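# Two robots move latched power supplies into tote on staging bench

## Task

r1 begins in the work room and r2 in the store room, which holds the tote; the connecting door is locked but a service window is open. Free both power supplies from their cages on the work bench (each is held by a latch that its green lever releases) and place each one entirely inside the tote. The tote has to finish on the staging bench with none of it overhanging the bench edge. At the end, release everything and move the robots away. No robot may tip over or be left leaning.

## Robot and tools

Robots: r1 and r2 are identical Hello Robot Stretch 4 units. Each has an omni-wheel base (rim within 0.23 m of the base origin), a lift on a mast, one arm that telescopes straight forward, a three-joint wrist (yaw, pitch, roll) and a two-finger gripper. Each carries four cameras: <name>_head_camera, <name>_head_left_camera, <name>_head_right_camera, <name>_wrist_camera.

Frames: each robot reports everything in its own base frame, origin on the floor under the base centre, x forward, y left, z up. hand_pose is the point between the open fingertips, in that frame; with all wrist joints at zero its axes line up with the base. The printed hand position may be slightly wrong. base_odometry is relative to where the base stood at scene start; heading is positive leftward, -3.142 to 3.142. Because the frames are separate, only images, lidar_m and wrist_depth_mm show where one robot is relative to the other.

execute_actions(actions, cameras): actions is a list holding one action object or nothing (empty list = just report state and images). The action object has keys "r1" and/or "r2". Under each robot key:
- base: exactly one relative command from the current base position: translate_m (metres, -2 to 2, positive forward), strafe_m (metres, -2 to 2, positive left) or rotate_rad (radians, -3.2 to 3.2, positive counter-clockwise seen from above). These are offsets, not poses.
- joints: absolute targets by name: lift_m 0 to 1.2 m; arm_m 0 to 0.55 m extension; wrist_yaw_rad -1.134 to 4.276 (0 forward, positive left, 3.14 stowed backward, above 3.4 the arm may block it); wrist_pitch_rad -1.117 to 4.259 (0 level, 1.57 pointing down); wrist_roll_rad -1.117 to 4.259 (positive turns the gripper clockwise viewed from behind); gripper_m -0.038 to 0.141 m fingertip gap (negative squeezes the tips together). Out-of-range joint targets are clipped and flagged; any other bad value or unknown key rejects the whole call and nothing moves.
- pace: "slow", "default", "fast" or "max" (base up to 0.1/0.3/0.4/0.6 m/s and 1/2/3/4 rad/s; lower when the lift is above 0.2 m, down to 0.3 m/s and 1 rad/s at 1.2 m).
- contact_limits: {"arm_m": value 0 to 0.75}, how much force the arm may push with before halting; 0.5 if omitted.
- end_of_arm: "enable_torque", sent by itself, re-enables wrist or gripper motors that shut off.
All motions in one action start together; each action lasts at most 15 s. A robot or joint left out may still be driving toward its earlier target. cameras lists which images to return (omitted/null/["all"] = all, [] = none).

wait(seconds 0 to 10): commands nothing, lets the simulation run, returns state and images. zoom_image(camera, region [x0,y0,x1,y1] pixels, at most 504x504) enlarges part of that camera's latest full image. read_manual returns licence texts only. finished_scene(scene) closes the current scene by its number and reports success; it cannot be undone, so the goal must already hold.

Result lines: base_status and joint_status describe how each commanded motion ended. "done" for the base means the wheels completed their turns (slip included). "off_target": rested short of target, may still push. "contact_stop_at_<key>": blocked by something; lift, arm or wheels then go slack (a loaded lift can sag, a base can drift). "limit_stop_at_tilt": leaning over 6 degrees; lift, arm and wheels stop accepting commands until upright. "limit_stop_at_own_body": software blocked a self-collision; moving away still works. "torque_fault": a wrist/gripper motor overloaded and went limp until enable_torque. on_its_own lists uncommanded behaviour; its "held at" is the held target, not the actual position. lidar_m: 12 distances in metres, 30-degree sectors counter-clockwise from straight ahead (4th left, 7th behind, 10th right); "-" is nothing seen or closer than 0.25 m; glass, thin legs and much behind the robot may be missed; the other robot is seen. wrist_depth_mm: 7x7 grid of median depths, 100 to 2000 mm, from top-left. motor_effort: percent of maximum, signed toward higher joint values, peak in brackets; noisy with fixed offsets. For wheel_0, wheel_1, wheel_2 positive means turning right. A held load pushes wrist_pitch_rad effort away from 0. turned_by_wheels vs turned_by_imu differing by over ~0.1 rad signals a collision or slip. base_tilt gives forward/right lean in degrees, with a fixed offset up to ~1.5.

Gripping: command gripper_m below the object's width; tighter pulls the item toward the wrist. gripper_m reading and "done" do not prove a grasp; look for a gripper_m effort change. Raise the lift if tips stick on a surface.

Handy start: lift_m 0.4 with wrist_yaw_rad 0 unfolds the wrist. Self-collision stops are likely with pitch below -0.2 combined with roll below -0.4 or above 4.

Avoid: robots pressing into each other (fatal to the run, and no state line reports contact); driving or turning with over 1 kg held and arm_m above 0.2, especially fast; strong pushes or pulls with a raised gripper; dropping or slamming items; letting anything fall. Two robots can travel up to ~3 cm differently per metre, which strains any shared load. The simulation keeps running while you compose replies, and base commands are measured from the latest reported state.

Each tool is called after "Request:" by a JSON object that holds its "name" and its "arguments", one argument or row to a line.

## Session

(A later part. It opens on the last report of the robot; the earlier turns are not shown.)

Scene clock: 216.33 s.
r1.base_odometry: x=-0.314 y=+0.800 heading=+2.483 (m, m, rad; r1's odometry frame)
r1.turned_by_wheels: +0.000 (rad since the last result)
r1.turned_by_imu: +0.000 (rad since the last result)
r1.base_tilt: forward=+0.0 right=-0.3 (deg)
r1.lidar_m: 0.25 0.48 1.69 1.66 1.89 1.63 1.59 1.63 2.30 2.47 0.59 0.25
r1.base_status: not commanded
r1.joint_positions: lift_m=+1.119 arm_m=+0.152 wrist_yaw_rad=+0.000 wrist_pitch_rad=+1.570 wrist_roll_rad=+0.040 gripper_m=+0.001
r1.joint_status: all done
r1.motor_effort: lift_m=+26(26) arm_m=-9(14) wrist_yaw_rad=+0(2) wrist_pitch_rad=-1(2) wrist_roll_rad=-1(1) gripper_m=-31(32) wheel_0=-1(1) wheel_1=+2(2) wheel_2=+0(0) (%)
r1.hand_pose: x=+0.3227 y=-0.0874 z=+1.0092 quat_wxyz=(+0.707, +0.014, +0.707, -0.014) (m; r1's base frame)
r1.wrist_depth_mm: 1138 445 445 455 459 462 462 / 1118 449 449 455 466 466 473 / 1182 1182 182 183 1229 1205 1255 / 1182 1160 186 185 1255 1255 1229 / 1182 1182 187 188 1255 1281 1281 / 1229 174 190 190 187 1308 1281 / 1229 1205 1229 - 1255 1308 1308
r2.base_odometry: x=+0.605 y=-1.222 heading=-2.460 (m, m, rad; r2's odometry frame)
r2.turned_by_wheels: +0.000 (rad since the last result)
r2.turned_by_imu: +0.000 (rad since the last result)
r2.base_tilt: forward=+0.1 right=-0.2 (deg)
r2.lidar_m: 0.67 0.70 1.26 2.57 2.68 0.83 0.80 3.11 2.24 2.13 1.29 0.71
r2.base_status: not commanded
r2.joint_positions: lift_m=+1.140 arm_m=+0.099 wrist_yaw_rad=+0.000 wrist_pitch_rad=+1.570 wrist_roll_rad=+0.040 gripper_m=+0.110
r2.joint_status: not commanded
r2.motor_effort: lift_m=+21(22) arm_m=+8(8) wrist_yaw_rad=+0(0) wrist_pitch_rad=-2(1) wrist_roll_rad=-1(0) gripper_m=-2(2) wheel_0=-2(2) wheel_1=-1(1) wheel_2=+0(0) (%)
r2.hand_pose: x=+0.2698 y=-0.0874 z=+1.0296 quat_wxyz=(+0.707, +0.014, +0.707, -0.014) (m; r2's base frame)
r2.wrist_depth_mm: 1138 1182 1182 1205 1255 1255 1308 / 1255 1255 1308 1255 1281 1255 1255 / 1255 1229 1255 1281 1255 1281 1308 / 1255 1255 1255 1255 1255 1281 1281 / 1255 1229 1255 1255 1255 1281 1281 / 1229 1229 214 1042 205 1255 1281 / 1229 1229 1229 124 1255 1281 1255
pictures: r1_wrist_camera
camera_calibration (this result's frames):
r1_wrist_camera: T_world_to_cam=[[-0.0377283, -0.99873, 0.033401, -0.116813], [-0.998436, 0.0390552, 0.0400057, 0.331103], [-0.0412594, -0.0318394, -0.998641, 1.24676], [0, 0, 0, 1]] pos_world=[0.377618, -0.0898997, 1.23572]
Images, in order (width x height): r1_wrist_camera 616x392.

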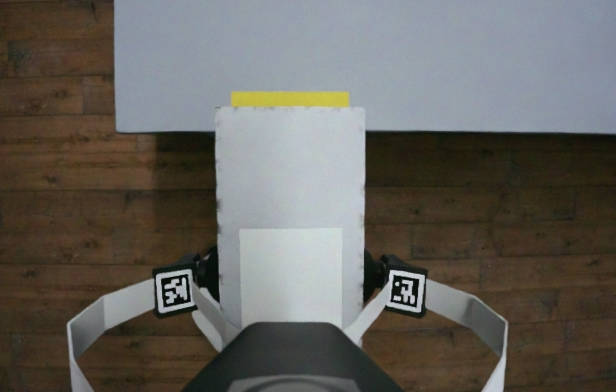

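Request:
{"name": "execute_actions", "arguments": {
  "actions": [
    {"r1": {"base": {"rotate_rad": 1.555}, "pace": "fast"}}
  ],
  "cameras": []
}}

Request:
{"name": "execute_actions", "arguments": {
  "actions": [
    {"r1": {"base": {"translate_m": 1.27}, "pace": "fast"}}
  ],
  "cameras": []
}}

Request:
{"name": "execute_actions", "arguments": {
  "actions": [
    {"r1": {"base": {"strafe_m": -0.4}, "pace": "fast"}}
  ],
  "cameras": ["r1_head_camera", "r1_wrist_camera"]
}}

Scene clock: 219.17 s.
r1.base_odometry: x=-0.314 y=+0.800 heading=-2.245 (m, m, rad; r1's odometry frame)
r1.turned_by_wheels: +1.555 (rad since the last result)
r1.turned_by_imu: +1.574 (rad since the last result)
r1.base_tilt: forward=-0.1 right=-0.3 (deg)
r1.lidar_m: 1.65 1.89 1.62 1.58 1.64 2.21 2.44 0.62 0.43 0.39 0.43 0.25
r1.base_status: done
r1.joint_positions: lift_m=+1.119 arm_m=+0.152 wrist_yaw_rad=+0.000 wrist_pitch_rad=+1.570 wrist_roll_rad=+0.040 gripper_m=+0.001
r1.joint_status: not commanded
r1.motor_effort: lift_m=+26(26) arm_m=-9(9) wrist_yaw_rad=-3(2) wrist_pitch_rad=+1(1) wrist_roll_rad=-2(3) gripper_m=-31(29) wheel_0=-2(5) wheel_1=-1(4) wheel_2=-1(6) (%)
r1.hand_pose: x=+0.3228 y=-0.0874 z=+1.0092 quat_wxyz=(+0.707, +0.014, +0.707, -0.014) (m; r1's base frame)
r1.wrist_depth_mm: 1138 1160 1205 1205 1229 1229 1205 / 1138 1160 1160 1229 1205 1205 1255 / 1182 1205 183 183 1205 1255 1205 / 1182 1205 186 186 1229 1255 1229 / 1160 1160 187 188 1138 1229 1255 / 1205 175 188 190 188 683 1281 / 1229 1182 1229 - 1255 1281 500
r2.base_odometry: x=+0.605 y=-1.222 heading=-2.460 (m, m, rad; r2's odometry frame)
r2.turned_by_wheels: +0.000 (rad since the last result)
r2.turned_by_imu: +0.001 (rad since the last result)
r2.base_tilt: forward=+0.1 right=-0.2 (deg)
r2.lidar_m: 0.67 0.70 1.30 2.57 2.68 0.86 0.79 3.09 2.23 2.13 1.29 0.73
r2.base_status: not commanded
r2.joint_positions: lift_m=+1.140 arm_m=+0.099 wrist_yaw_rad=+0.000 wrist_pitch_rad=+1.570 wrist_roll_rad=+0.040 gripper_m=+0.110
r2.joint_status: not commanded
r2.motor_effort: lift_m=+21(22) arm_m=+8(7) wrist_yaw_rad=+0(0) wrist_pitch_rad=-1(1) wrist_roll_rad=+0(0) gripper_m=-1(1) wheel_0=-2(2) wheel_1=-1(1) wheel_2=+0(0) (%)
r2.hand_pose: x=+0.2698 y=-0.0874 z=+1.0296 quat_wxyz=(+0.707, +0.014, +0.707, -0.014) (m; r2's base frame)
r2.wrist_depth_mm: 1138 1205 1182 1229 1255 1281 1281 / 1255 1255 1281 1255 1281 1281 1281 / 1229 1229 1255 1255 1255 1281 1281 / 1229 1255 1281 1281 1281 1281 1255 / 1229 1255 1255 1255 1281 1255 1281 / 1255 1229 213 1042 206 1281 1281 / 1255 1229 1229 123 1229 1229 1255
pictures: none
No camera images: the call's "cameras" was empty. Leave "cameras" out to get every camera's image.

Scene clock: 224.57 s.
r1.base_odometry: x=-1.107 y=-0.192 heading=-2.245 (m, m, rad; r1's odometry frame)
r1.turned_by_wheels: +0.000 (rad since the last result)
r1.turned_by_imu: +0.002 (rad since the last result)
r1.base_tilt: forward=+0.0 right=-0.3 (deg)
r1.lidar_m: 0.43 0.57 0.74 1.57 1.64 2.22 1.82 1.24 1.60 2.38 0.53 0.25
r1.base_status: done
r1.joint_positions: lift_m=+1.120 arm_m=+0.152 wrist_yaw_rad=+0.000 wrist_pitch_rad=+1.570 wrist_roll_rad=+0.040 gripper_m=+0.001
r1.joint_status: not commanded
r1.motor_effort: lift_m=+26(26) arm_m=-8(9) wrist_yaw_rad=-2(2) wrist_pitch_rad=+2(2) wrist_roll_rad=+0(3) gripper_m=-31(30) wheel_0=+0(5) wheel_1=+1(5) wheel_2=+1(11) (%)
r1.hand_pose: x=+0.3228 y=-0.0874 z=+1.0092 quat_wxyz=(+0.707, +0.014, +0.707, -0.014) (m; r1's base frame)
r1.wrist_depth_mm: 539 564 564 569 564 315 315 / 788 878 809 741 960 319 322 / 1160 1160 183 183 1255 322 324 / 1205 1160 186 186 1205 1255 1255 / 1205 1205 187 189 1229 1255 1281 / 1205 174 188 191 187 1308 1255 / 1229 1205 1229 - 1281 1281 1255
r2.base_odometry: x=+0.605 y=-1.222 heading=-2.460 (m, m, rad; r2's odometry frame)
r2.turned_by_wheels: +0.000 (rad since the last result)
r2.turned_by_imu: +0.001 (rad since the last result)
r2.base_tilt: forward=+0.1 right=-0.2 (deg)
r2.lidar_m: 0.67 0.70 1.27 2.56 2.68 0.84 0.79 3.12 2.23 2.13 1.28 0.72
r2.base_status: not commanded
r2.joint_positions: lift_m=+1.140 arm_m=+0.099 wrist_yaw_rad=+0.000 wrist_pitch_rad=+1.570 wrist_roll_rad=+0.040 gripper_m=+0.110
r2.joint_status: not commanded
r2.motor_effort: lift_m=+22(22) arm_m=+7(8) wrist_yaw_rad=+0(0) wrist_pitch_rad=-1(0) wrist_roll_rad=+0(0) gripper_m=-1(1) wheel_0=-2(2) wheel_1=-1(1) wheel_2=+0(1) (%)
r2.hand_pose: x=+0.2698 y=-0.0874 z=+1.0296 quat_wxyz=(+0.707, +0.014, +0.707, -0.014) (m; r2's base frame)
r2.wrist_depth_mm: 1160 1182 1182 1229 1255 1281 1308 / 1281 1255 1255 1281 1255 1281 1281 / 1255 1255 1255 1255 1281 1308 1281 / 1255 1255 1255 1255 1255 1281 1281 / 1255 1255 1229 1255 1255 1255 1281 / 1229 1255 215 1042 205 1281 1281 / 1255 1229 1255 124 1255 1255 1281
pictures: none
No camera images: the call's "cameras" was empty. Leave "cameras" out to get every camera's image.

Scene clock: 227.13 s.
r1.base_odometry: x=-1.420 y=+0.058 heading=-2.245 (m, m, rad; r1's odometry frame)
r1.turned_by_wheels: +0.000 (rad since the last result)
r1.turned_by_imu: +0.001 (rad since the last result)
r1.base_tilt: forward=+0.0 right=-0.3 (deg)
r1.lidar_m: 0.25 0.38 0.81 1.98 2.03 2.80 1.13 1.19 2.87 2.37 0.53 0.25
r1.base_status: done
r1.joint_positions: lift_m=+1.120 arm_m=+0.152 wrist_yaw_rad=+0.000 wrist_pitch_rad=+1.570 wrist_roll_rad=+0.040 gripper_m=+0.001
r1.joint_status: not commanded
r1.motor_effort: lift_m=+26(26) arm_m=-9(9) wrist_yaw_rad=-2(3) wrist_pitch_rad=+0(2) wrist_roll_rad=-2(2) gripper_m=-30(31) wheel_0=+0(9) wheel_1=+0(6) wheel_2=+0(2) (%)
r1.hand_pose: x=+0.3227 y=-0.0874 z=+1.0092 quat_wxyz=(+0.707, +0.014, +0.707, -0.014) (m; r1's base frame)
r1.wrist_depth_mm: 300 300 304 306 310 314 319 / 300 304 306 310 312 317 319 / 303 307 183 183 315 320 324 / 1182 1229 186 186 1205 1229 1255 / 1205 1205 187 189 1229 1229 1281 / 1229 174 189 191 187 1255 1308 / 1205 1229 1255 - 1255 1281 1308
r2.base_odometry: x=+0.605 y=-1.222 heading=-2.460 (m, m, rad; r2's odometry frame)
r2.turned_by_wheels: +0.000 (rad since the last result)
r2.turned_by_imu: +0.001 (rad since the last result)
r2.base_tilt: forward=+0.1 right=-0.2 (deg)
r2.lidar_m: 0.67 0.70 1.28 2.56 2.68 0.85 0.79 3.10 2.20 2.13 1.31 0.70
r2.base_status: not commanded
r2.joint_positions: lift_m=+1.140 arm_m=+0.099 wrist_yaw_rad=+0.000 wrist_pitch_rad=+1.570 wrist_roll_rad=+0.040 gripper_m=+0.110
r2.joint_status: not commanded
r2.motor_effort: lift_m=+22(22) arm_m=+7(8) wrist_yaw_rad=+0(0) wrist_pitch_rad=-1(1) wrist_roll_rad=+0(1) gripper_m=-1(1) wheel_0=-2(2) wheel_1=-1(1) wheel_2=+0(1) (%)
r2.hand_pose: x=+0.2698 y=-0.0874 z=+1.0296 quat_wxyz=(+0.707, +0.014, +0.707, -0.014) (m; r2's base frame)
r2.wrist_depth_mm: 1160 1182 1160 1229 1255 1308 1281 / 1255 1255 1255 1281 1281 1308 1281 / 1255 1255 1281 1281 1281 1281 1281 / 1255 1255 1281 1255 1281 1281 1255 / 1255 1255 1255 1255 1281 1281 1281 / 1255 1229 213 1042 205 1255 1255 / 1229 1255 1255 123 1255 1281 1255
pictures: r1_head_camera, r1_wrist_camera
camera_calibration (this result's frames):
r1_wrist_camera: T_world_to_cam=[[-0.0374627, -0.99874, 0.0333912, -0.116888], [-0.998457, 0.0387809, 0.0397462, 0.331398], [-0.0409911, -0.0318507, -0.998652, 1.24669], [0, 0, 0, 1]] pos_world=[0.377611, -0.0898846, 1.23574]
Images, in order (width x height): r1_head_camera 420x560, r1_wrist_camera 616x392.

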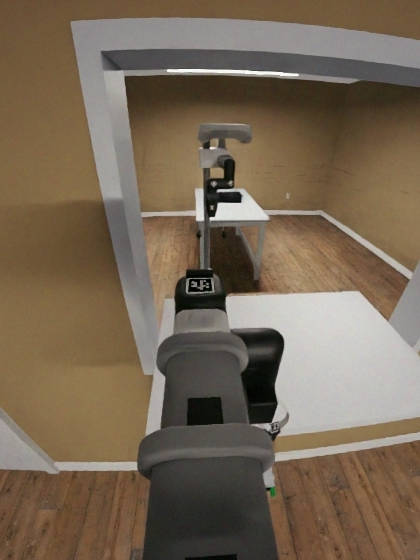

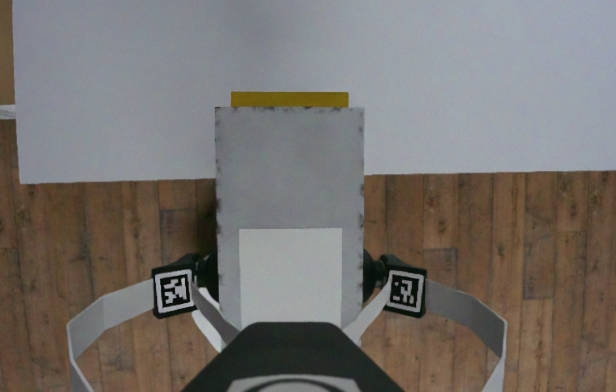

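Request:
{"name": "execute_actions", "arguments": {
  "actions": [
    {"r1": {"joints": {"arm_m": 0.54, "lift_m": 1.06}}}
  ],
  "cameras": []
}}

Request:
{"name": "execute_actions", "arguments": {
  "actions": [
    {"r1": {"joints": {"lift_m": 1.047, "gripper_m": 0.1}}}
  ],
  "cameras": ["r1_wrist_camera"]
}}

Scene clock: 229.60 s.
r1.base_odometry: x=-1.420 y=+0.058 heading=-2.245 (m, m, rad; r1's odometry frame)
r1.turned_by_wheels: +0.000 (rad since the last result)
r1.turned_by_imu: +0.000 (rad since the last result)
r1.base_tilt: forward=+0.0 right=-0.3 (deg)
r1.lidar_m: 0.34 0.36 0.84 1.96 2.05 2.80 1.14 1.19 2.86 2.37 0.52 0.35
r1.base_status: not commanded
r1.joint_positions: lift_m=+1.060 arm_m=+0.538 wrist_yaw_rad=+0.000 wrist_pitch_rad=+1.569 wrist_roll_rad=+0.040 gripper_m=+0.001
r1.joint_status: all done
r1.motor_effort: lift_m=+20(25) arm_m=+9(8) wrist_yaw_rad=-2(2) wrist_pitch_rad=+0(1) wrist_roll_rad=+0(4) gripper_m=-30(33) wheel_0=+0(1) wheel_1=-1(1) wheel_2=+0(1) (%)
r1.hand_pose: x=+0.7098 y=-0.0874 z=+0.9497 quat_wxyz=(+0.707, +0.014, +0.706, -0.014) (m; r1's base frame)
r1.wrist_depth_mm: 241 243 245 247 252 251 254 / 242 245 247 249 252 255 257 / 245 248 183 183 256 258 262 / 248 250 185 186 258 262 264 / 250 253 187 188 259 266 266 / 254 174 188 190 188 266 270 / 255 259 260 - 268 271 272
r2.base_odometry: x=+0.605 y=-1.222 heading=-2.460 (m, m, rad; r2's odometry frame)
r2.turned_by_wheels: +0.000 (rad since the last result)
r2.turned_by_imu: +0.001 (rad since the last result)
r2.base_tilt: forward=+0.1 right=-0.2 (deg)
r2.lidar_m: 0.66 0.69 1.27 2.58 2.68 0.84 0.80 3.11 2.23 2.10 1.28 0.71
r2.base_status: not commanded
r2.joint_positions: lift_m=+1.140 arm_m=+0.099 wrist_yaw_rad=+0.000 wrist_pitch_rad=+1.570 wrist_roll_rad=+0.040 gripper_m=+0.110
r2.joint_status: not commanded
r2.motor_effort: lift_m=+22(22) arm_m=+8(7) wrist_yaw_rad=+0(0) wrist_pitch_rad=-1(1) wrist_roll_rad=+0(1) gripper_m=-1(1) wheel_0=-2(2) wheel_1=-1(1) wheel_2=+0(0) (%)
r2.hand_pose: x=+0.2698 y=-0.0874 z=+1.0296 quat_wxyz=(+0.707, +0.014, +0.707, -0.014) (m; r2's base frame)
r2.wrist_depth_mm: 1160 1182 1205 1205 1255 1255 1281 / 1281 1281 1281 1281 1281 1255 1281 / 1255 1255 1255 1255 1255 1281 1281 / 1255 1255 1255 1281 1255 1281 1281 / 1255 1255 1229 1255 1255 1255 1281 / 1255 1229 214 1042 205 1281 1281 / 1255 1229 1281 124 1255 1281 1281
pictures: none
No camera images: the call's "cameras" was empty. Leave "cameras" out to get every camera's image.

Scene clock: 231.40 s.
r1.base_odometry: x=-1.420 y=+0.058 heading=-2.245 (m, m, rad; r1's odometry frame)
r1.turned_by_wheels: +0.000 (rad since the last result)
r1.turned_by_imu: +0.000 (rad since the last result)
r1.base_tilt: forward=+0.0 right=-0.3 (deg)
r1.lidar_m: 0.33 0.39 0.82 1.96 2.07 2.80 1.13 1.19 2.90 2.37 0.52 0.36
r1.base_status: not commanded
r1.joint_positions: lift_m=+1.047 arm_m=+0.538 wrist_yaw_rad=+0.000 wrist_pitch_rad=+1.570 wrist_roll_rad=+0.040 gripper_m=+0.100
r1.joint_status: all done
r1.motor_effort: lift_m=+20(21) arm_m=+8(9) wrist_yaw_rad=-2(3) wrist_pitch_rad=-1(1) wrist_roll_rad=-2(2) gripper_m=+0(31) wheel_0=+0(0) wheel_1=-1(1) wheel_2=+0(0) (%)
r1.hand_pose: x=+0.7095 y=-0.0874 z=+0.9367 quat_wxyz=(+0.707, +0.014, +0.707, -0.014) (m; r1's base frame)
r1.wrist_depth_mm: 229 232 235 236 239 243 244 / 232 236 237 239 243 244 247 / 236 237 237 203 245 247 250 / 237 238 241 206 249 249 254 / 240 242 206 207 250 252 255 / 243 244 208 208 253 257 259 / 245 247 250 - 256 259 262
r2.base_odometry: x=+0.605 y=-1.222 heading=-2.460 (m, m, rad; r2's odometry frame)
r2.turned_by_wheels: +0.000 (rad since the last result)
r2.turned_by_imu: +0.000 (rad since the last result)
r2.base_tilt: forward=+0.1 right=-0.2 (deg)
r2.lidar_m: 0.67 0.69 1.27 2.55 2.69 0.85 0.78 3.09 2.23 2.13 1.32 0.71
r2.base_status: not commanded
r2.joint_positions: lift_m=+1.140 arm_m=+0.099 wrist_yaw_rad=+0.000 wrist_pitch_rad=+1.570 wrist_roll_rad=+0.040 gripper_m=+0.110
r2.joint_status: not commanded
r2.motor_effort: lift_m=+22(22) arm_m=+7(7) wrist_yaw_rad=+0(0) wrist_pitch_rad=-1(0) wrist_roll_rad=+1(2) gripper_m=-1(1) wheel_0=-3(2) wheel_1=-1(1) wheel_2=+0(0) (%)
r2.hand_pose: x=+0.2698 y=-0.0874 z=+1.0296 quat_wxyz=(+0.707, +0.014, +0.707, -0.014) (m; r2's base frame)
r2.wrist_depth_mm: 1138 1182 1182 1205 1281 1281 1308 / 1255 1255 1255 1281 1281 1308 1255 / 1255 1255 1281 1281 1281 1281 1281 / 1229 1255 1255 1281 1281 1281 1308 / 1281 1255 1255 1255 1281 1255 1281 / 1229 1255 214 1042 206 1255 1281 / 1229 1255 1255 124 1255 1281 1255
pictures: r1_wrist_camera
camera_calibration (this result's frames):
r1_wrist_camera: T_world_to_cam=[[-0.0376023, -0.998734, 0.0334102, -0.0998933], [-0.998431, 0.0389373, 0.0402505, 0.720002], [-0.0415005, -0.0318443, -0.998631, 1.19044], [0, 0, 0, 1]] pos_world=[0.76452, -0.0898932, 1.16317]
Images, in order (width x height): r1_wrist_camera 616x392.

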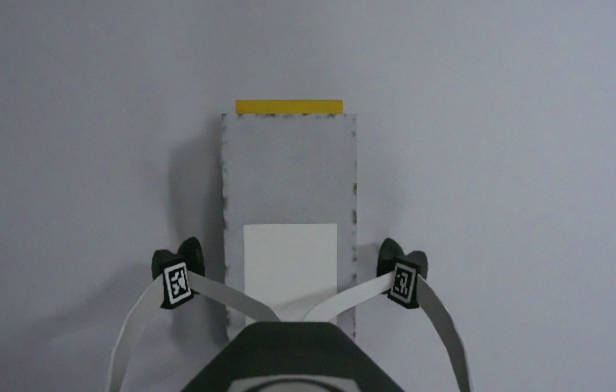

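Request:
{"name": "execute_actions", "arguments": {
  "actions": [
    {"r1": {"joints": {"lift_m": 1.1, "arm_m": 0.0}, "pace": "max"}, "r2": {"base": {"translate_m": 0.28}, "pace": "fast"}}
  ],
  "cameras": []
}}

Request:
{"name": "execute_actions", "arguments": {
  "actions": [
    {"r1": {"base": {"strafe_m": -1.18}, "joints": {"lift_m": 0.45, "gripper_m": 0.036}, "pace": "max"}, "r2": {"joints": {"arm_m": 0.44}, "pace": "fast"}}
  ],
  "cameras": ["r2_wrist_camera", "r1_head_right_camera"]
}}

Scene clock: 234.00 s.
r1.base_odometry: x=-1.420 y=+0.058 heading=-2.245 (m, m, rad; r1's odometry frame)
r1.turned_by_wheels: +0.000 (rad since the last result)
r1.turned_by_imu: +0.000 (rad since the last result)
r1.base_tilt: forward=-0.1 right=-0.3 (deg)
r1.lidar_m: 0.33 0.37 0.84 1.98 2.06 2.83 1.11 1.18 2.88 2.39 0.52 0.37
r1.base_status: not commanded
r1.joint_positions: lift_m=+1.100 arm_m=+0.002 wrist_yaw_rad=+0.000 wrist_pitch_rad=+1.570 wrist_roll_rad=+0.040 gripper_m=+0.100
r1.joint_status: all done
r1.motor_effort: lift_m=+21(24) arm_m=-9(6) wrist_yaw_rad=-1(2) wrist_pitch_rad=-2(1) wrist_roll_rad=+1(0) gripper_m=+1(1) wheel_0=+0(0) wheel_1=-1(1) wheel_2=+0(1) (%)
r1.hand_pose: x=+0.1735 y=-0.0874 z=+0.9896 quat_wxyz=(+0.707, +0.014, +0.707, -0.014) (m; r1's base frame)
r1.wrist_depth_mm: 891 931 917 946 976 1008 1008 / 1182 1138 1160 1182 1182 1182 1182 / 1138 1160 1160 1182 1205 1205 1205 / 1160 1182 1160 1182 1182 1229 1229 / 1182 1182 991 991 1205 1205 1255 / 1205 1182 1025 820 1255 1255 1281 / 1182 1205 1205 - 1229 1205 1281
r2.base_odometry: x=+0.388 y=-1.398 heading=-2.460 (m, m, rad; r2's odometry frame)
r2.turned_by_wheels: +0.000 (rad since the last result)
r2.turned_by_imu: +0.001 (rad since the last result)
r2.base_tilt: forward=+0.1 right=-0.2 (deg)
r2.lidar_m: 0.37 0.40 0.57 2.42 2.71 1.14 1.05 3.09 2.22 2.14 0.92 0.41
r2.base_status: done
r2.joint_positions: lift_m=+1.140 arm_m=+0.099 wrist_yaw_rad=+0.000 wrist_pitch_rad=+1.570 wrist_roll_rad=+0.040 gripper_m=+0.110
r2.joint_status: not commanded
r2.motor_effort: lift_m=+22(22) arm_m=+7(8) wrist_yaw_rad=+0(0) wrist_pitch_rad=+0(1) wrist_roll_rad=+0(1) gripper_m=-1(2) wheel_0=+2(7) wheel_1=+1(8) wheel_2=+0(12) (%)
r2.hand_pose: x=+0.2698 y=-0.0874 z=+1.0296 quat_wxyz=(+0.707, +0.014, +0.707, -0.014) (m; r2's base frame)
r2.wrist_depth_mm: 343 343 343 347 347 349 741 / 342 342 343 347 347 347 1098 / 1281 1255 1281 1255 1255 1281 1281 / 1229 1255 1281 1255 1281 1255 1281 / 1229 1281 1255 1255 1255 1255 1255 / 1255 1229 214 1042 204 1281 1255 / 1229 1229 1229 124 1255 1281 1281
pictures: none
No camera images: the call's "cameras" was empty. Leave "cameras" out to get every camera's image.

Scene clock: 238.90 s.
r1.base_odometry: x=-2.342 y=+0.795 heading=-2.245 (m, m, rad; r1's odometry frame)
r1.turned_by_wheels: +0.000 (rad since the last result)
r1.turned_by_imu: +0.002 (rad since the last result)
r1.base_tilt: forward=+0.0 right=-0.4 (deg)
r1.lidar_m: 0.57 0.57 0.55 2.21 1.60 1.17 1.65 2.28 1.67 1.58 0.87 0.62
r1.base_status: done
r1.joint_positions: lift_m=+0.450 arm_m=+0.002 wrist_yaw_rad=+0.000 wrist_pitch_rad=+1.570 wrist_roll_rad=+0.040 gripper_m=+0.036
r1.joint_status: all done
r1.motor_effort: lift_m=+19(18) arm_m=-9(8) wrist_yaw_rad=-1(2) wrist_pitch_rad=+0(2) wrist_roll_rad=+0(0) gripper_m=-3(1) wheel_0=-2(7) wheel_1=+1(8) wheel_2=+1(2) (%)
r1.hand_pose: x=+0.1736 y=-0.0874 z=+0.3399 quat_wxyz=(+0.707, +0.014, +0.707, -0.014) (m; r1's base frame)
r1.wrist_depth_mm: 530 530 544 544 549 559 564 / 535 539 549 554 564 559 564 / 535 544 544 554 554 564 574 / 549 544 379 559 559 574 580 / 554 347 347 353 580 585 585 / 349 349 188 355 192 585 591 / 349 355 355 - 377 597 597
r2.base_odometry: x=+0.388 y=-1.398 heading=-2.460 (m, m, rad; r2's odometry frame)
r2.turned_by_wheels: +0.000 (rad since the last result)
r2.turned_by_imu: +0.001 (rad since the last result)
r2.base_tilt: forward=+0.2 right=-0.1 (deg)
r2.lidar_m: 0.38 0.41 0.57 2.44 2.66 1.13 1.05 3.08 2.25 2.15 0.90 0.41
r2.base_status: not commanded
r2.joint_positions: lift_m=+1.140 arm_m=+0.439 wrist_yaw_rad=+0.000 wrist_pitch_rad=+1.570 wrist_roll_rad=+0.040 gripper_m=+0.110
r2.joint_status: all done
r2.motor_effort: lift_m=+21(22) arm_m=+8(7) wrist_yaw_rad=-1(0) wrist_pitch_rad=+0(1) wrist_roll_rad=-2(2) gripper_m=-1(0) wheel_0=+2(2) wheel_1=+1(1) wheel_2=+0(0) (%)
r2.hand_pose: x=+0.6099 y=-0.0874 z=+1.0296 quat_wxyz=(+0.707, +0.014, +0.707, -0.014) (m; r2's base frame)
r2.wrist_depth_mm: 340 342 342 345 345 349 1308 / 340 343 343 343 345 347 317 / 342 340 343 304 345 345 319 / 338 338 340 301 343 345 324 / 336 338 340 301 342 345 1281 / 338 338 214 301 205 343 1308 / 336 338 338 124 342 342 1281
pictures: r1_head_right_camera, r2_wrist_camera
camera_calibration (this result's frames):
r2_wrist_camera: T_world_to_cam=[[-0.0747967, -0.997121, 0.012431, -0.0587722], [-0.997196, 0.0747589, -0.00347845, 0.680673], [0.00253911, -0.0126563, -0.999917, 1.25955], [0, 0, 0, 1]] pos_world=[0.67117, -0.0935482, 1.26254]
Images, in order (width x height): r1_head_right_camera 420x672, r2_wrist_camera 616x392.

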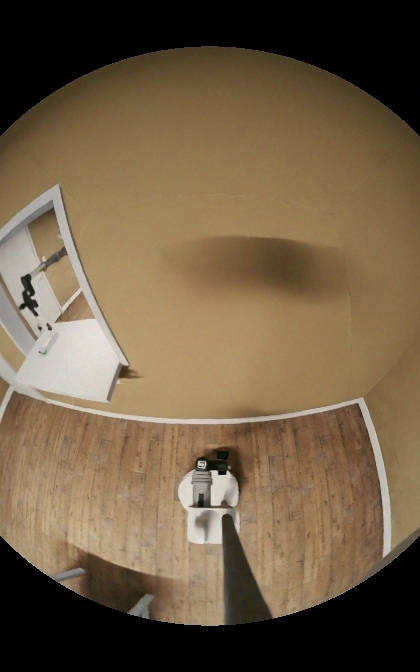

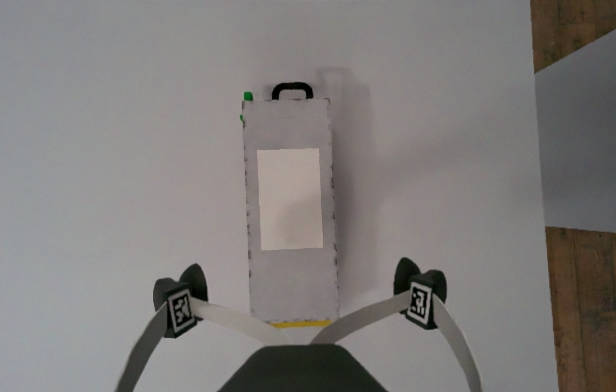

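Request:
{"name": "execute_actions", "arguments": {
  "actions": [
    {"r1": {"base": {"translate_m": -2.0}, "pace": "max"}, "r2": {"base": {"strafe_m": 0.008}, "joints": {"arm_m": 0.488, "lift_m": 1.057, "gripper_m": 0.1}}}
  ],
  "cameras": ["r2_wrist_camera", "r1_head_left_camera"]
}}

Scene clock: 244.57 s.
r1.base_odometry: x=-1.093 y=+2.357 heading=-2.245 (m, m, rad; r1's odometry frame)
r1.turned_by_wheels: +0.000 (rad since the last result)
r1.turned_by_imu: -0.002 (rad since the last result)
r1.base_tilt: forward=-0.1 right=-0.4 (deg)
r1.lidar_m: 2.42 0.54 0.37 0.37 0.39 0.55 1.71 1.76 1.68 1.60 1.64 2.30
r1.base_status: done
r1.joint_positions: lift_m=+0.450 arm_m=+0.002 wrist_yaw_rad=+0.000 wrist_pitch_rad=+1.570 wrist_roll_rad=+0.040 gripper_m=+0.036
r1.joint_status: not commanded
r1.motor_effort: lift_m=+18(18) arm_m=-9(9) wrist_yaw_rad=-1(1) wrist_pitch_rad=-1(0) wrist_roll_rad=-2(2) gripper_m=-3(3) wheel_0=+0(5) wheel_1=+1(0) wheel_2=+0(13) (%)
r1.hand_pose: x=+0.1736 y=-0.0874 z=+0.3399 quat_wxyz=(+0.707, +0.014, +0.707, -0.014) (m; r1's base frame)
r1.wrist_depth_mm: 521 530 539 549 554 554 559 / 530 539 549 554 554 569 564 / 539 544 544 559 559 564 574 / 549 549 377 554 574 580 580 / 549 349 349 353 569 580 585 / 349 349 189 355 191 585 597 / 355 353 353 - 375 591 603
r2.base_odometry: x=+0.393 y=-1.404 heading=-2.460 (m, m, rad; r2's odometry frame)
r2.turned_by_wheels: +0.000 (rad since the last result)
r2.turned_by_imu: +0.001 (rad since the last result)
r2.base_tilt: forward=+0.1 right=-0.2 (deg)
r2.lidar_m: 0.38 0.41 0.59 2.44 2.69 1.12 1.05 3.12 2.21 2.16 0.92 0.40
r2.base_status: done
r2.joint_positions: lift_m=+1.057 arm_m=+0.487 wrist_yaw_rad=+0.000 wrist_pitch_rad=+1.570 wrist_roll_rad=+0.040 gripper_m=+0.100
r2.joint_status: all done
r2.motor_effort: lift_m=+17(21) arm_m=+8(10) wrist_yaw_rad=+0(0) wrist_pitch_rad=+0(0) wrist_roll_rad=+0(1) gripper_m=-1(1) wheel_0=+0(12) wheel_1=+0(7) wheel_2=-1(0) (%)
r2.hand_pose: x=+0.6578 y=-0.0874 z=+0.9470 quat_wxyz=(+0.707, +0.014, +0.707, -0.014) (m; r2's base frame)
r2.wrist_depth_mm: 258 259 260 262 263 263 265 / 257 259 259 260 262 263 264 / 256 258 258 220 262 263 263 / 255 256 258 220 260 262 260 / 255 256 257 219 259 260 262 / 255 256 213 217 216 259 262 / 253 255 255 123 258 259 259
pictures: r1_head_left_camera, r2_wrist_camera
camera_calibration (this result's frames):
r2_wrist_camera: T_world_to_cam=[[-0.0749124, -0.997112, 0.0124447, -0.054096], [-0.997187, 0.0748769, -0.00329551, 0.728022], [0.00235417, -0.0126566, -0.999917, 1.17696], [0, 0, 0, 1]] pos_world=[0.719151, -0.0935555, 1.17993]
Images, in order (width x height): r1_head_left_camera 420x672, r2_wrist_camera 616x392.

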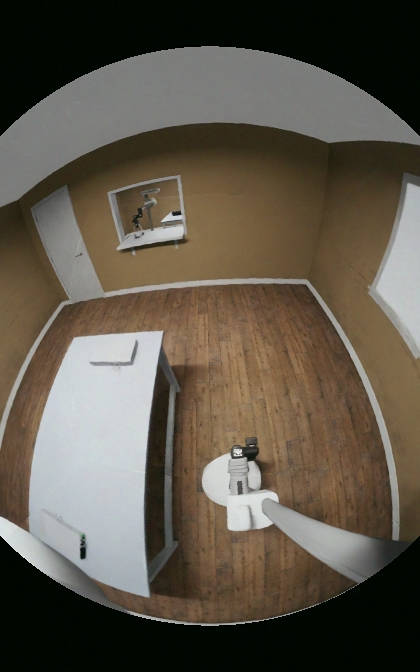

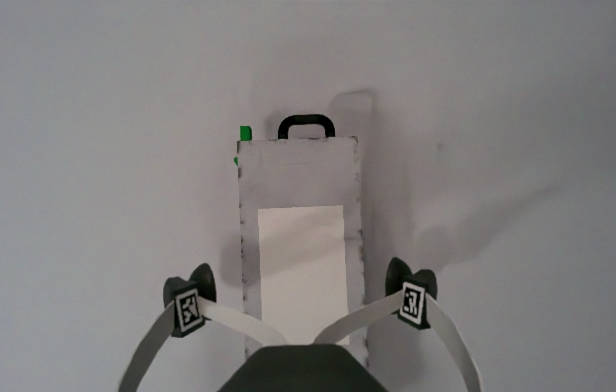

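Request:
{"name": "execute_actions", "arguments": {
  "actions": [
    {"r1": {"base": {"translate_m": -0.43}, "joints": {"lift_m": 0.78, "wrist_pitch_rad": 0.4, "wrist_yaw_rad": 0.06, "wrist_roll_rad": 0.1}, "pace": "max"}, "r2": {"joints": {"gripper_m": 0.008, "lift_m": 1.051}}}
  ],
  "cameras": []
}}

Request:
{"name": "execute_actions", "arguments": {
  "actions": [
    {"r1": {"base": {"rotate_rad": 1.555}, "pace": "fast"}, "r2": {"joints": {"lift_m": 1.09, "arm_m": 0.13}}}
  ],
  "cameras": ["r1_wrist_camera", "r2_wrist_camera", "r2_head_left_camera"]
}}

Scene clock: 247.17 s.
r1.base_odometry: x=-0.824 y=+2.693 heading=-2.245 (m, m, rad; r1's odometry frame)
r1.turned_by_wheels: +0.000 (rad since the last result)
r1.turned_by_imu: +0.000 (rad since the last result)
r1.base_tilt: forward=+0.0 right=-0.3 (deg)
r1.lidar_m: 2.86 0.57 0.39 0.37 0.38 1.35 1.26 1.32 1.67 1.59 1.69 2.26
r1.base_status: done
r1.joint_positions: lift_m=+0.780 arm_m=+0.002 wrist_yaw_rad=+0.060 wrist_pitch_rad=+0.402 wrist_roll_rad=+0.100 gripper_m=+0.036
r1.joint_status: all done
r1.motor_effort: lift_m=+21(25) arm_m=-8(8) wrist_yaw_rad=-2(1) wrist_pitch_rad=-7(14) wrist_roll_rad=-1(5) gripper_m=-3(4) wheel_0=+2(9) wheel_1=+1(3) wheel_2=+0(12) (%)
r1.hand_pose: x=+0.4436 y=-0.0714 z=+0.8452 quat_wxyz=(+0.979, +0.043, +0.201, +0.019) (m; r1's base frame)
r1.wrist_depth_mm: - - - - - - - / - - - - - - - / 768 - - - - - - / - - - - - - 1921 / 1708 1618 1618 1618 1576 1537 1499 / 1366 1281 188 1229 192 1281 1255 / 1160 1118 1182 - 1098 1060 1060
r2.base_odometry: x=+0.393 y=-1.404 heading=-2.460 (m, m, rad; r2's odometry frame)
r2.turned_by_wheels: +0.000 (rad since the last result)
r2.turned_by_imu: +0.001 (rad since the last result)
r2.base_tilt: forward=+0.1 right=-0.2 (deg)
r2.lidar_m: 0.38 0.41 0.55 2.40 2.67 1.13 1.05 3.12 2.21 2.15 0.91 0.42
r2.base_status: not commanded
r2.joint_positions: lift_m=+1.051 arm_m=+0.487 wrist_yaw_rad=+0.000 wrist_pitch_rad=+1.570 wrist_roll_rad=+0.040 gripper_m=+0.008
r2.joint_status: all done
r2.motor_effort: lift_m=+20(19) arm_m=+7(8) wrist_yaw_rad=+0(0) wrist_pitch_rad=+0(1) wrist_roll_rad=-2(1) gripper_m=-25(24) wheel_0=+0(0) wheel_1=+0(0) wheel_2=+0(0) (%)
r2.hand_pose: x=+0.6578 y=-0.0874 z=+0.9407 quat_wxyz=(+0.707, +0.014, +0.707, -0.014) (m; r2's base frame)
r2.wrist_depth_mm: 250 250 252 252 253 255 256 / 249 250 251 251 254 254 255 / 249 249 250 198 252 253 253 / 248 250 250 197 252 253 254 / 248 249 249 197 251 252 252 / 247 248 198 196 186 251 253 / 247 247 248 151 249 251 252
pictures: none
No camera images: the call's "cameras" was empty. Leave "cameras" out to get every camera's image.

Scene clock: 249.33 s.
r1.base_odometry: x=-0.824 y=+2.693 heading=-0.690 (m, m, rad; r1's odometry frame)
r1.turned_by_wheels: +1.555 (rad since the last result)
r1.turned_by_imu: +1.574 (rad since the last result)
r1.base_tilt: forward=-0.1 right=-0.3 (deg)
r1.lidar_m: 0.37 0.40 1.34 1.26 1.34 1.70 1.60 1.67 2.24 2.83 0.55 0.41
r1.base_status: done
r1.joint_positions: lift_m=+0.780 arm_m=+0.002 wrist_yaw_rad=+0.060 wrist_pitch_rad=+0.402 wrist_roll_rad=+0.100 gripper_m=+0.036
r1.joint_status: not commanded
r1.motor_effort: lift_m=+22(22) arm_m=-8(8) wrist_yaw_rad=-3(3) wrist_pitch_rad=-7(6) wrist_roll_rad=-3(1) gripper_m=-4(4) wheel_0=-1(6) wheel_1=+1(2) wheel_2=+1(9) (%)
r1.hand_pose: x=+0.4436 y=-0.0713 z=+0.8452 quat_wxyz=(+0.978, +0.043, +0.201, +0.020) (m; r1's base frame)
r1.wrist_depth_mm: - - - - - - - / - - - - - - - / - - 544 603 634 621 621 / 1863 496 480 477 466 449 442 / 392 384 377 370 362 355 345 / 312 309 189 291 191 289 285 / 265 257 266 - 251 243 244
r2.base_odometry: x=+0.393 y=-1.404 heading=-2.460 (m, m, rad; r2's odometry frame)
r2.turned_by_wheels: +0.000 (rad since the last result)
r2.turned_by_imu: +0.001 (rad since the last result)
r2.base_tilt: forward=+0.1 right=-0.2 (deg)
r2.lidar_m: 0.38 0.42 0.59 2.42 2.67 1.16 1.05 3.08 2.26 2.16 0.90 0.25
r2.base_status: not commanded
r2.joint_positions: lift_m=+1.089 arm_m=+0.131 wrist_yaw_rad=+0.000 wrist_pitch_rad=+1.571 wrist_roll_rad=+0.040 gripper_m=+0.008
r2.joint_status: all done
r2.motor_effort: lift_m=+27(27) arm_m=-7(10) wrist_yaw_rad=+0(1) wrist_pitch_rad=-2(3) wrist_roll_rad=-1(0) gripper_m=-24(24) wheel_0=+0(0) wheel_1=+0(0) wheel_2=+0(0) (%)
r2.hand_pose: x=+0.3023 y=-0.0874 z=+0.9792 quat_wxyz=(+0.707, +0.014, +0.707, -0.014) (m; r2's base frame)
r2.wrist_depth_mm: 290 291 293 293 294 296 297 / 289 291 291 293 294 294 296 / 289 290 291 198 1229 1229 1229 / 1205 1205 1229 197 1205 1205 1229 / 1182 1205 1205 196 1205 1205 1229 / 1182 1182 196 196 187 1182 1229 / 1182 1182 991 151 1205 1229 1229
pictures: r1_wrist_camera, r2_head_left_camera, r2_wrist_camera
camera_calibration (this result's frames):
r1_wrist_camera: T_world_to_cam=[[-0.0087342, -0.997056, -0.0761832, -0.0107809], [-0.431784, 0.072478, -0.89906, 1.00245], [0.901935, 0.0250421, -0.431146, 0.194465], [0, 0, 0, 1]] pos_world=[0.257355, -0.0882749, 0.984288]
r2_wrist_camera: T_world_to_cam=[[-0.0753267, -0.997081, 0.0124792, -0.0810356], [-0.997157, 0.0752969, -0.00283689, 0.37318], [0.00188897, -0.0126574, -0.999918, 1.21012], [0, 0, 0, 1]] pos_world=[0.363729, -0.0935814, 1.21209]
Images, in order (width x height): r1_wrist_camera 616x392, r2_head_left_camera 420x672, r2_wrist_camera 616x392.

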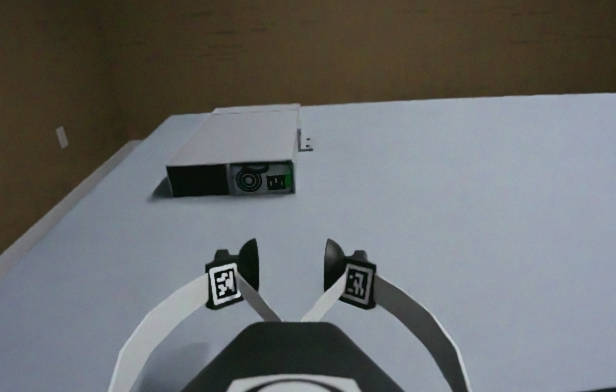

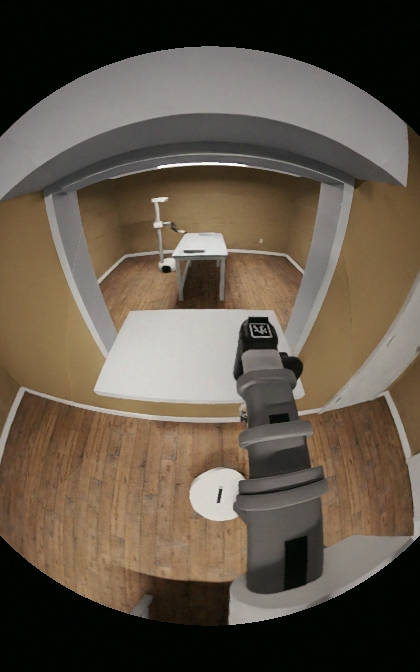

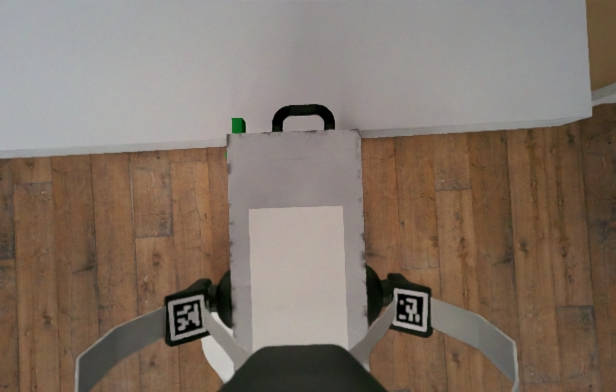

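Request:
{"name": "execute_actions", "arguments": {
  "actions": [
    {"r1": {"base": {"strafe_m": 0.049}, "joints": {"arm_m": 0.21, "lift_m": 0.741}, "pace": "fast"}, "r2": {"base": {"strafe_m": 0.89}, "joints": {"lift_m": 1.06}, "pace": "fast"}}
  ],
  "cameras": ["r1_wrist_camera", "r2_head_right_camera"]
}}

Request:
{"name": "zoom_image", "arguments": {
  "camera": "r1_wrist_camera",
  "region": [200, 180, 400, 300]
}}

Scene clock: 253.53 s.
r1.base_odometry: x=-0.793 y=+2.730 heading=-0.689 (m, m, rad; r1's odometry frame)
r1.turned_by_wheels: +0.000 (rad since the last result)
r1.turned_by_imu: +0.001 (rad since the last result)
r1.base_tilt: forward=+0.0 right=-0.4 (deg)
r1.lidar_m: 0.37 0.39 1.30 1.23 1.28 1.70 1.59 1.68 2.24 2.88 0.57 0.38
r1.base_status: done
r1.joint_positions: lift_m=+0.741 arm_m=+0.208 wrist_yaw_rad=+0.060 wrist_pitch_rad=+0.402 wrist_roll_rad=+0.100 gripper_m=+0.036
r1.joint_status: all done
r1.motor_effort: lift_m=+18(20) arm_m=+9(10) wrist_yaw_rad=-2(0) wrist_pitch_rad=-7(7) wrist_roll_rad=-1(1) gripper_m=-3(3) wheel_0=+2(11) wheel_1=+1(10) wheel_2=+1(1) (%)
r1.hand_pose: x=+0.6496 y=-0.0713 z=+0.8066 quat_wxyz=(+0.979, +0.043, +0.201, +0.020) (m; r1's base frame)
r1.wrist_depth_mm: 1921 - - - - - - / 1921 - - - - - - / 1863 - 427 415 535 508 504 / 1756 389 298 290 375 370 364 / 320 303 277 276 296 287 282 / 256 253 189 236 192 237 233 / 216 211 218 - 205 200 199
r2.base_odometry: x=+0.954 y=-2.095 heading=-2.460 (m, m, rad; r2's odometry frame)
r2.turned_by_wheels: +0.000 (rad since the last result)
r2.turned_by_imu: +0.001 (rad since the last result)
r2.base_tilt: forward=+0.1 right=-0.2 (deg)
r2.lidar_m: 0.39 0.63 0.87 1.68 1.75 2.40 1.18 1.13 3.16 2.42 0.57 0.25
r2.base_status: done
r2.joint_positions: lift_m=+1.060 arm_m=+0.131 wrist_yaw_rad=+0.000 wrist_pitch_rad=+1.570 wrist_roll_rad=+0.040 gripper_m=+0.008
r2.joint_status: all done
r2.motor_effort: lift_m=+21(24) arm_m=-8(7) wrist_yaw_rad=+1(1) wrist_pitch_rad=+0(2) wrist_roll_rad=-1(3) gripper_m=-24(24) wheel_0=-2(11) wheel_1=+2(10) wheel_2=+0(1) (%)
r2.hand_pose: x=+0.3024 y=-0.0874 z=+0.9497 quat_wxyz=(+0.707, +0.014, +0.707, -0.014) (m; r2's base frame)
r2.wrist_depth_mm: 549 554 564 585 603 627 287 / 768 798 831 842 904 946 290 / 1182 1160 1205 198 1182 1182 1205 / 1160 1182 1182 197 1182 1182 1182 / 1182 1182 1182 196 1182 1182 1160 / 1160 1160 196 196 186 1182 1182 / 1138 1182 960 151 1182 1182 1205
pictures: r1_wrist_camera, r2_head_right_camera
camera_calibration (this result's frames):
r1_wrist_camera: T_world_to_cam=[[-0.00870458, -0.997055, -0.0761929, -0.0119272], [-0.43166, 0.0724774, -0.89912, 1.05669], [0.901994, 0.025063, -0.43102, -0.00815867], [0, 0, 0, 1]] pos_world=[0.463385, -0.0882735, 0.945662]
Images, in order (width x height): r1_wrist_camera 616x392, r2_head_right_camera 420x672.

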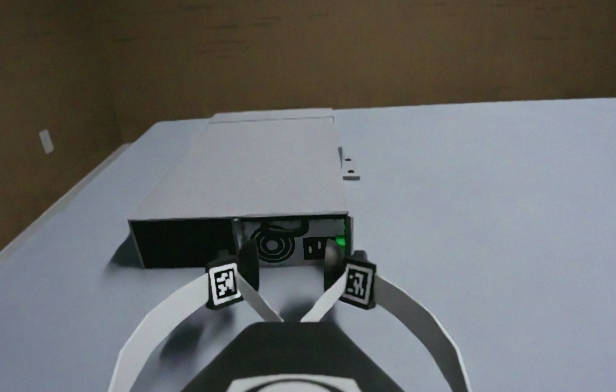

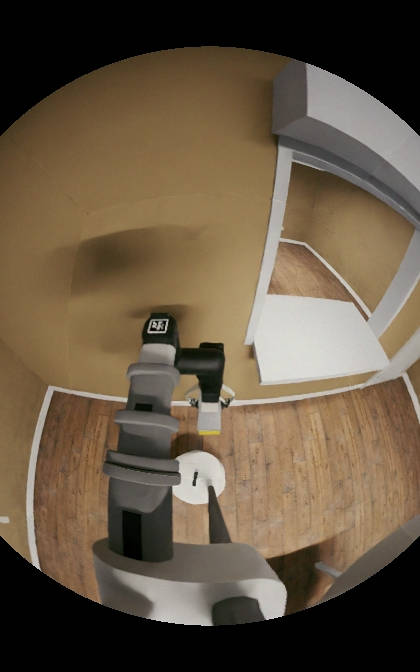

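Region (200, 180, 400, 300) of r1_wrist_camera's 616x392 image, scaled by 2.520; it fills the top 302 rows of this view, and the rest is white.

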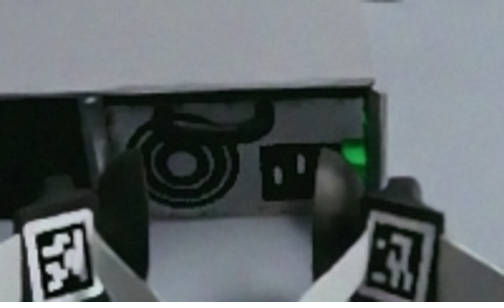

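Request:
{"name": "execute_actions", "arguments": {
  "actions": [
    {"r1": {"base": {"strafe_m": 0.003}, "joints": {"arm_m": 0.238, "lift_m": 0.74, "gripper_m": 0.038}, "pace": "slow"}, "r2": {"base": {"translate_m": -1.83}, "pace": "fast"}}
  ],
  "cameras": ["r1_wrist_camera", "r2_head_right_camera"]
}}

Request:
{"name": "zoom_image", "arguments": {
  "camera": "r1_wrist_camera",
  "region": [200, 200, 400, 320]
}}

Scene clock: 260.63 s.
r1.base_odometry: x=-0.791 y=+2.733 heading=-0.689 (m, m, rad; r1's odometry frame)
r1.turned_by_wheels: +0.000 (rad since the last result)
r1.turned_by_imu: +0.001 (rad since the last result)
r1.base_tilt: forward=+0.0 right=-0.4 (deg)
r1.lidar_m: 0.38 0.40 1.28 1.22 1.25 1.70 1.60 1.68 2.22 2.91 0.56 0.39
r1.base_status: done
r1.joint_positions: lift_m=+0.740 arm_m=+0.236 wrist_yaw_rad=+0.060 wrist_pitch_rad=+0.402 wrist_roll_rad=+0.100 gripper_m=+0.038
r1.joint_status: all done
r1.motor_effort: lift_m=+17(17) arm_m=+9(14) wrist_yaw_rad=-3(2) wrist_pitch_rad=-5(7) wrist_roll_rad=-1(2) gripper_m=-2(3) wheel_0=-1(4) wheel_1=+0(4) wheel_2=+0(2) (%)
r1.hand_pose: x=+0.6776 y=-0.0713 z=+0.8056 quat_wxyz=(+0.979, +0.043, +0.201, +0.019) (m; r1's base frame)
r1.wrist_depth_mm: 1863 - - - - - - / 1921 - - - - - - / 1808 - 421 404 525 504 496 / 1708 392 296 286 375 368 359 / 317 286 250 243 293 287 281 / 255 251 189 236 194 235 232 / 216 210 214 - 203 199 197
r2.base_odometry: x=+2.375 y=-0.943 heading=-2.460 (m, m, rad; r2's odometry frame)
r2.turned_by_wheels: +0.000 (rad since the last result)
r2.turned_by_imu: -0.001 (rad since the last result)
r2.base_tilt: forward=+0.0 right=-0.2 (deg)
r2.lidar_m: 2.27 2.42 1.75 1.67 1.75 1.94 1.83 0.45 0.30 0.29 0.31 0.25
r2.base_status: done
r2.joint_positions: lift_m=+1.060 arm_m=+0.131 wrist_yaw_rad=+0.000 wrist_pitch_rad=+1.570 wrist_roll_rad=+0.040 gripper_m=+0.008
r2.joint_status: not commanded
r2.motor_effort: lift_m=+21(21) arm_m=-7(7) wrist_yaw_rad=+0(0) wrist_pitch_rad=-2(1) wrist_roll_rad=-2(0) gripper_m=-24(23) wheel_0=-5(9) wheel_1=-2(7) wheel_2=+1(11) (%)
r2.hand_pose: x=+0.3023 y=-0.0874 z=+0.9497 quat_wxyz=(+0.707, +0.014, +0.707, -0.014) (m; r2's base frame)
r2.wrist_depth_mm: 1182 1160 1182 1182 1182 421 421 / 1182 1160 1205 1182 1182 421 421 / 1182 1182 1182 198 1182 418 418 / 1182 1182 1182 198 1182 430 418 / 1160 1182 1182 196 1205 433 418 / 1160 1182 196 196 186 415 418 / 1182 1182 960 151 1182 430 418
pictures: r1_wrist_camera, r2_head_right_camera
camera_calibration (this result's frames):
r1_wrist_camera: T_world_to_cam=[[-0.00879823, -0.997054, -0.076193, -0.0117174], [-0.431654, 0.072518, -0.89912, 1.0679], [0.901997, 0.0249783, -0.43102, -0.0337788], [0, 0, 0, 1]] pos_world=[0.49133, -0.0882814, 0.944721]
Images, in order (width x height): r1_wrist_camera 616x392, r2_head_right_camera 420x672.

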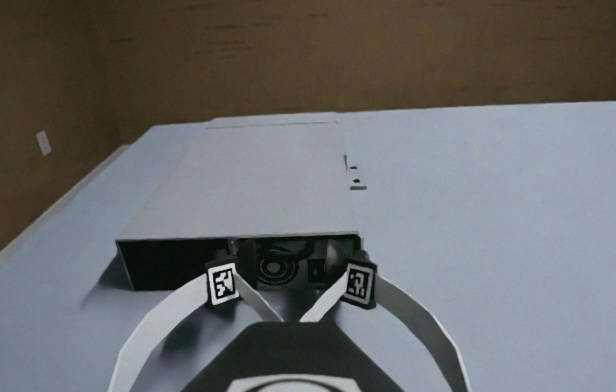

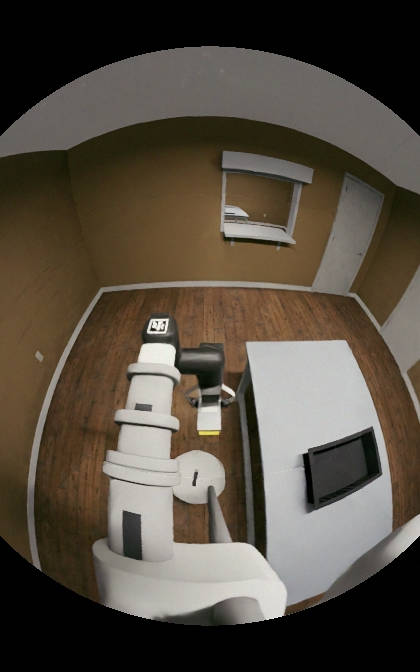

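Region (200, 200, 400, 320) of r1_wrist_camera's 616x392 image, scaled by 2.520; it fills the top 302 rows of this view, and the rest is white.

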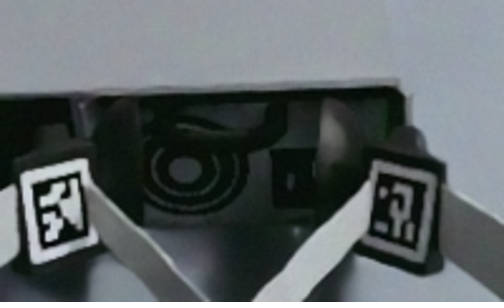

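Request:
{"name": "execute_actions", "arguments": {
  "actions": [
    {"r1": {"joints": {"arm_m": 0.243}, "pace": "slow"}, "r2": {"base": {"rotate_rad": -1.555}, "pace": "fast"}}
  ],
  "cameras": ["r1_wrist_camera", "r2_head_camera", "r2_wrist_camera"]
}}

Request:
{"name": "zoom_image", "arguments": {
  "camera": "r1_wrist_camera",
  "region": [200, 200, 400, 320]
}}

Scene clock: 263.13 s.
r1.base_odometry: x=-0.791 y=+2.733 heading=-0.689 (m, m, rad; r1's odometry frame)
r1.turned_by_wheels: +0.000 (rad since the last result)
r1.turned_by_imu: +0.000 (rad since the last result)
r1.base_tilt: forward=+0.0 right=-0.4 (deg)
r1.lidar_m: 0.38 0.41 1.29 1.23 1.25 1.67 1.60 1.66 2.22 2.89 0.55 0.38
r1.base_status: not commanded
r1.joint_positions: lift_m=+0.740 arm_m=+0.241 wrist_yaw_rad=+0.057 wrist_pitch_rad=+0.404 wrist_roll_rad=+0.100 gripper_m=+0.038
r1.joint_status: all done
r1.motor_effort: lift_m=+17(17) arm_m=+12(10) wrist_yaw_rad=+8(9) wrist_pitch_rad=-12(13) wrist_roll_rad=+0(2) gripper_m=+0(4) wheel_0=-1(1) wheel_1=+0(0) wheel_2=-1(1) (%)
r1.hand_pose: x=+0.6815 y=-0.0723 z=+0.8050 quat_wxyz=(+0.978, +0.043, +0.202, +0.018) (m; r1's base frame)
r1.wrist_depth_mm: - - - - - - - / 1863 - - - - - - / 1921 - 413 404 512 500 492 / 1661 384 291 283 373 362 355 / 314 281 243 242 289 285 279 / 253 251 195 235 194 234 231 / 213 209 215 - 204 197 198
r2.base_odometry: x=+2.375 y=-0.943 heading=+2.268 (m, m, rad; r2's odometry frame)
r2.turned_by_wheels: -1.554 (rad since the last result)
r2.turned_by_imu: -1.568 (rad since the last result)
r2.base_tilt: forward=+0.1 right=-0.2 (deg)
r2.lidar_m: 0.30 0.32 0.43 2.23 2.35 1.74 1.67 1.78 1.94 1.84 0.43 0.25
r2.base_status: done
r2.joint_positions: lift_m=+1.060 arm_m=+0.131 wrist_yaw_rad=+0.000 wrist_pitch_rad=+1.570 wrist_roll_rad=+0.040 gripper_m=+0.008
r2.joint_status: not commanded
r2.motor_effort: lift_m=+21(21) arm_m=-7(7) wrist_yaw_rad=+0(0) wrist_pitch_rad=+0(1) wrist_roll_rad=-2(1) gripper_m=-24(23) wheel_0=+3(9) wheel_1=+1(8) wheel_2=+2(7) (%)
r2.hand_pose: x=+0.3024 y=-0.0874 z=+0.9497 quat_wxyz=(+0.707, +0.014, +0.707, -0.014) (m; r2's base frame)
r2.wrist_depth_mm: 413 370 413 418 421 418 421 / 413 413 413 415 418 418 421 / 410 413 415 198 418 418 418 / 407 413 413 197 418 418 415 / 407 410 410 196 415 1182 1182 / 1160 1182 197 196 187 1182 1182 / 1160 1160 946 151 1160 1205 1205
pictures: r1_wrist_camera, r2_head_camera, r2_wrist_camera
camera_calibration (this result's frames):
r1_wrist_camera: T_world_to_cam=[[-0.012614, -0.997014, -0.0761896, -0.0101089], [-0.433594, 0.0741132, -0.898055, 1.06965], [0.90102, 0.0217073, -0.433234, -0.0353338], [0, 0, 0, 1]] pos_world=[0.495504, -0.088587, 0.944527]
r2_wrist_camera: T_world_to_cam=[[-0.075103, -0.997098, 0.01244, -0.0806885], [-0.997173, 0.0750667, -0.00335731, 0.373713], [0.00241374, -0.0126569, -0.999917, 1.18043], [0, 0, 0, 1]] pos_world=[0.363748, -0.0935672, 1.18259]
Images, in order (width x height): r1_wrist_camera 616x392, r2_head_camera 420x560, r2_wrist_camera 616x392.

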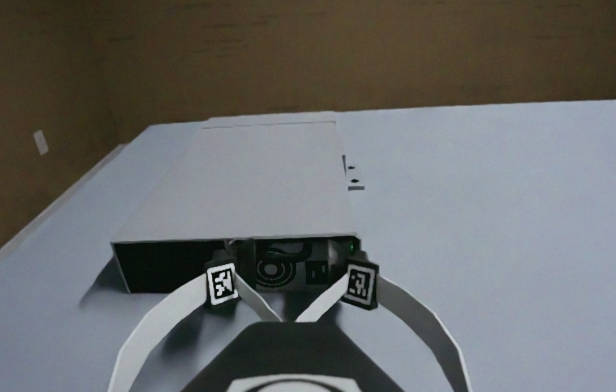

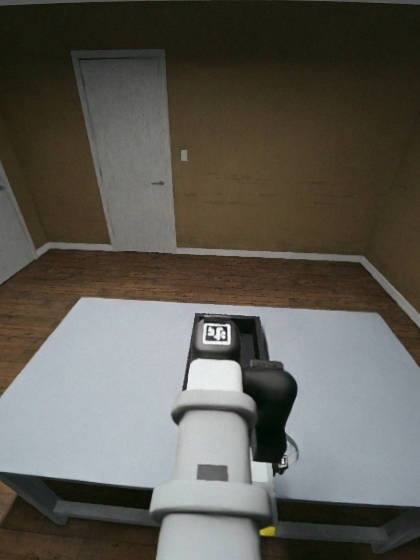

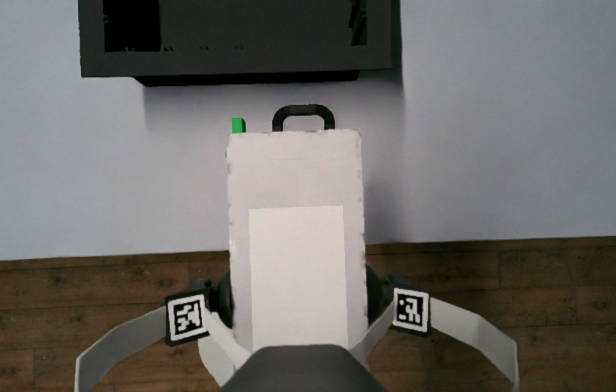

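Region (200, 200, 400, 320) of r1_wrist_camera's 616x392 image, scaled by 2.520; it fills the top 302 rows of this view, and the rest is white.

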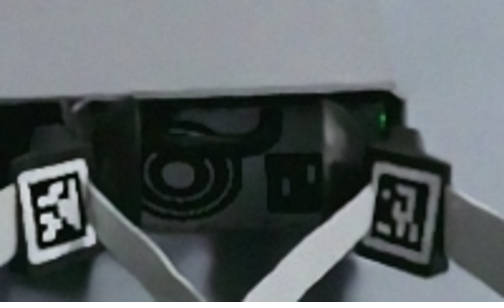

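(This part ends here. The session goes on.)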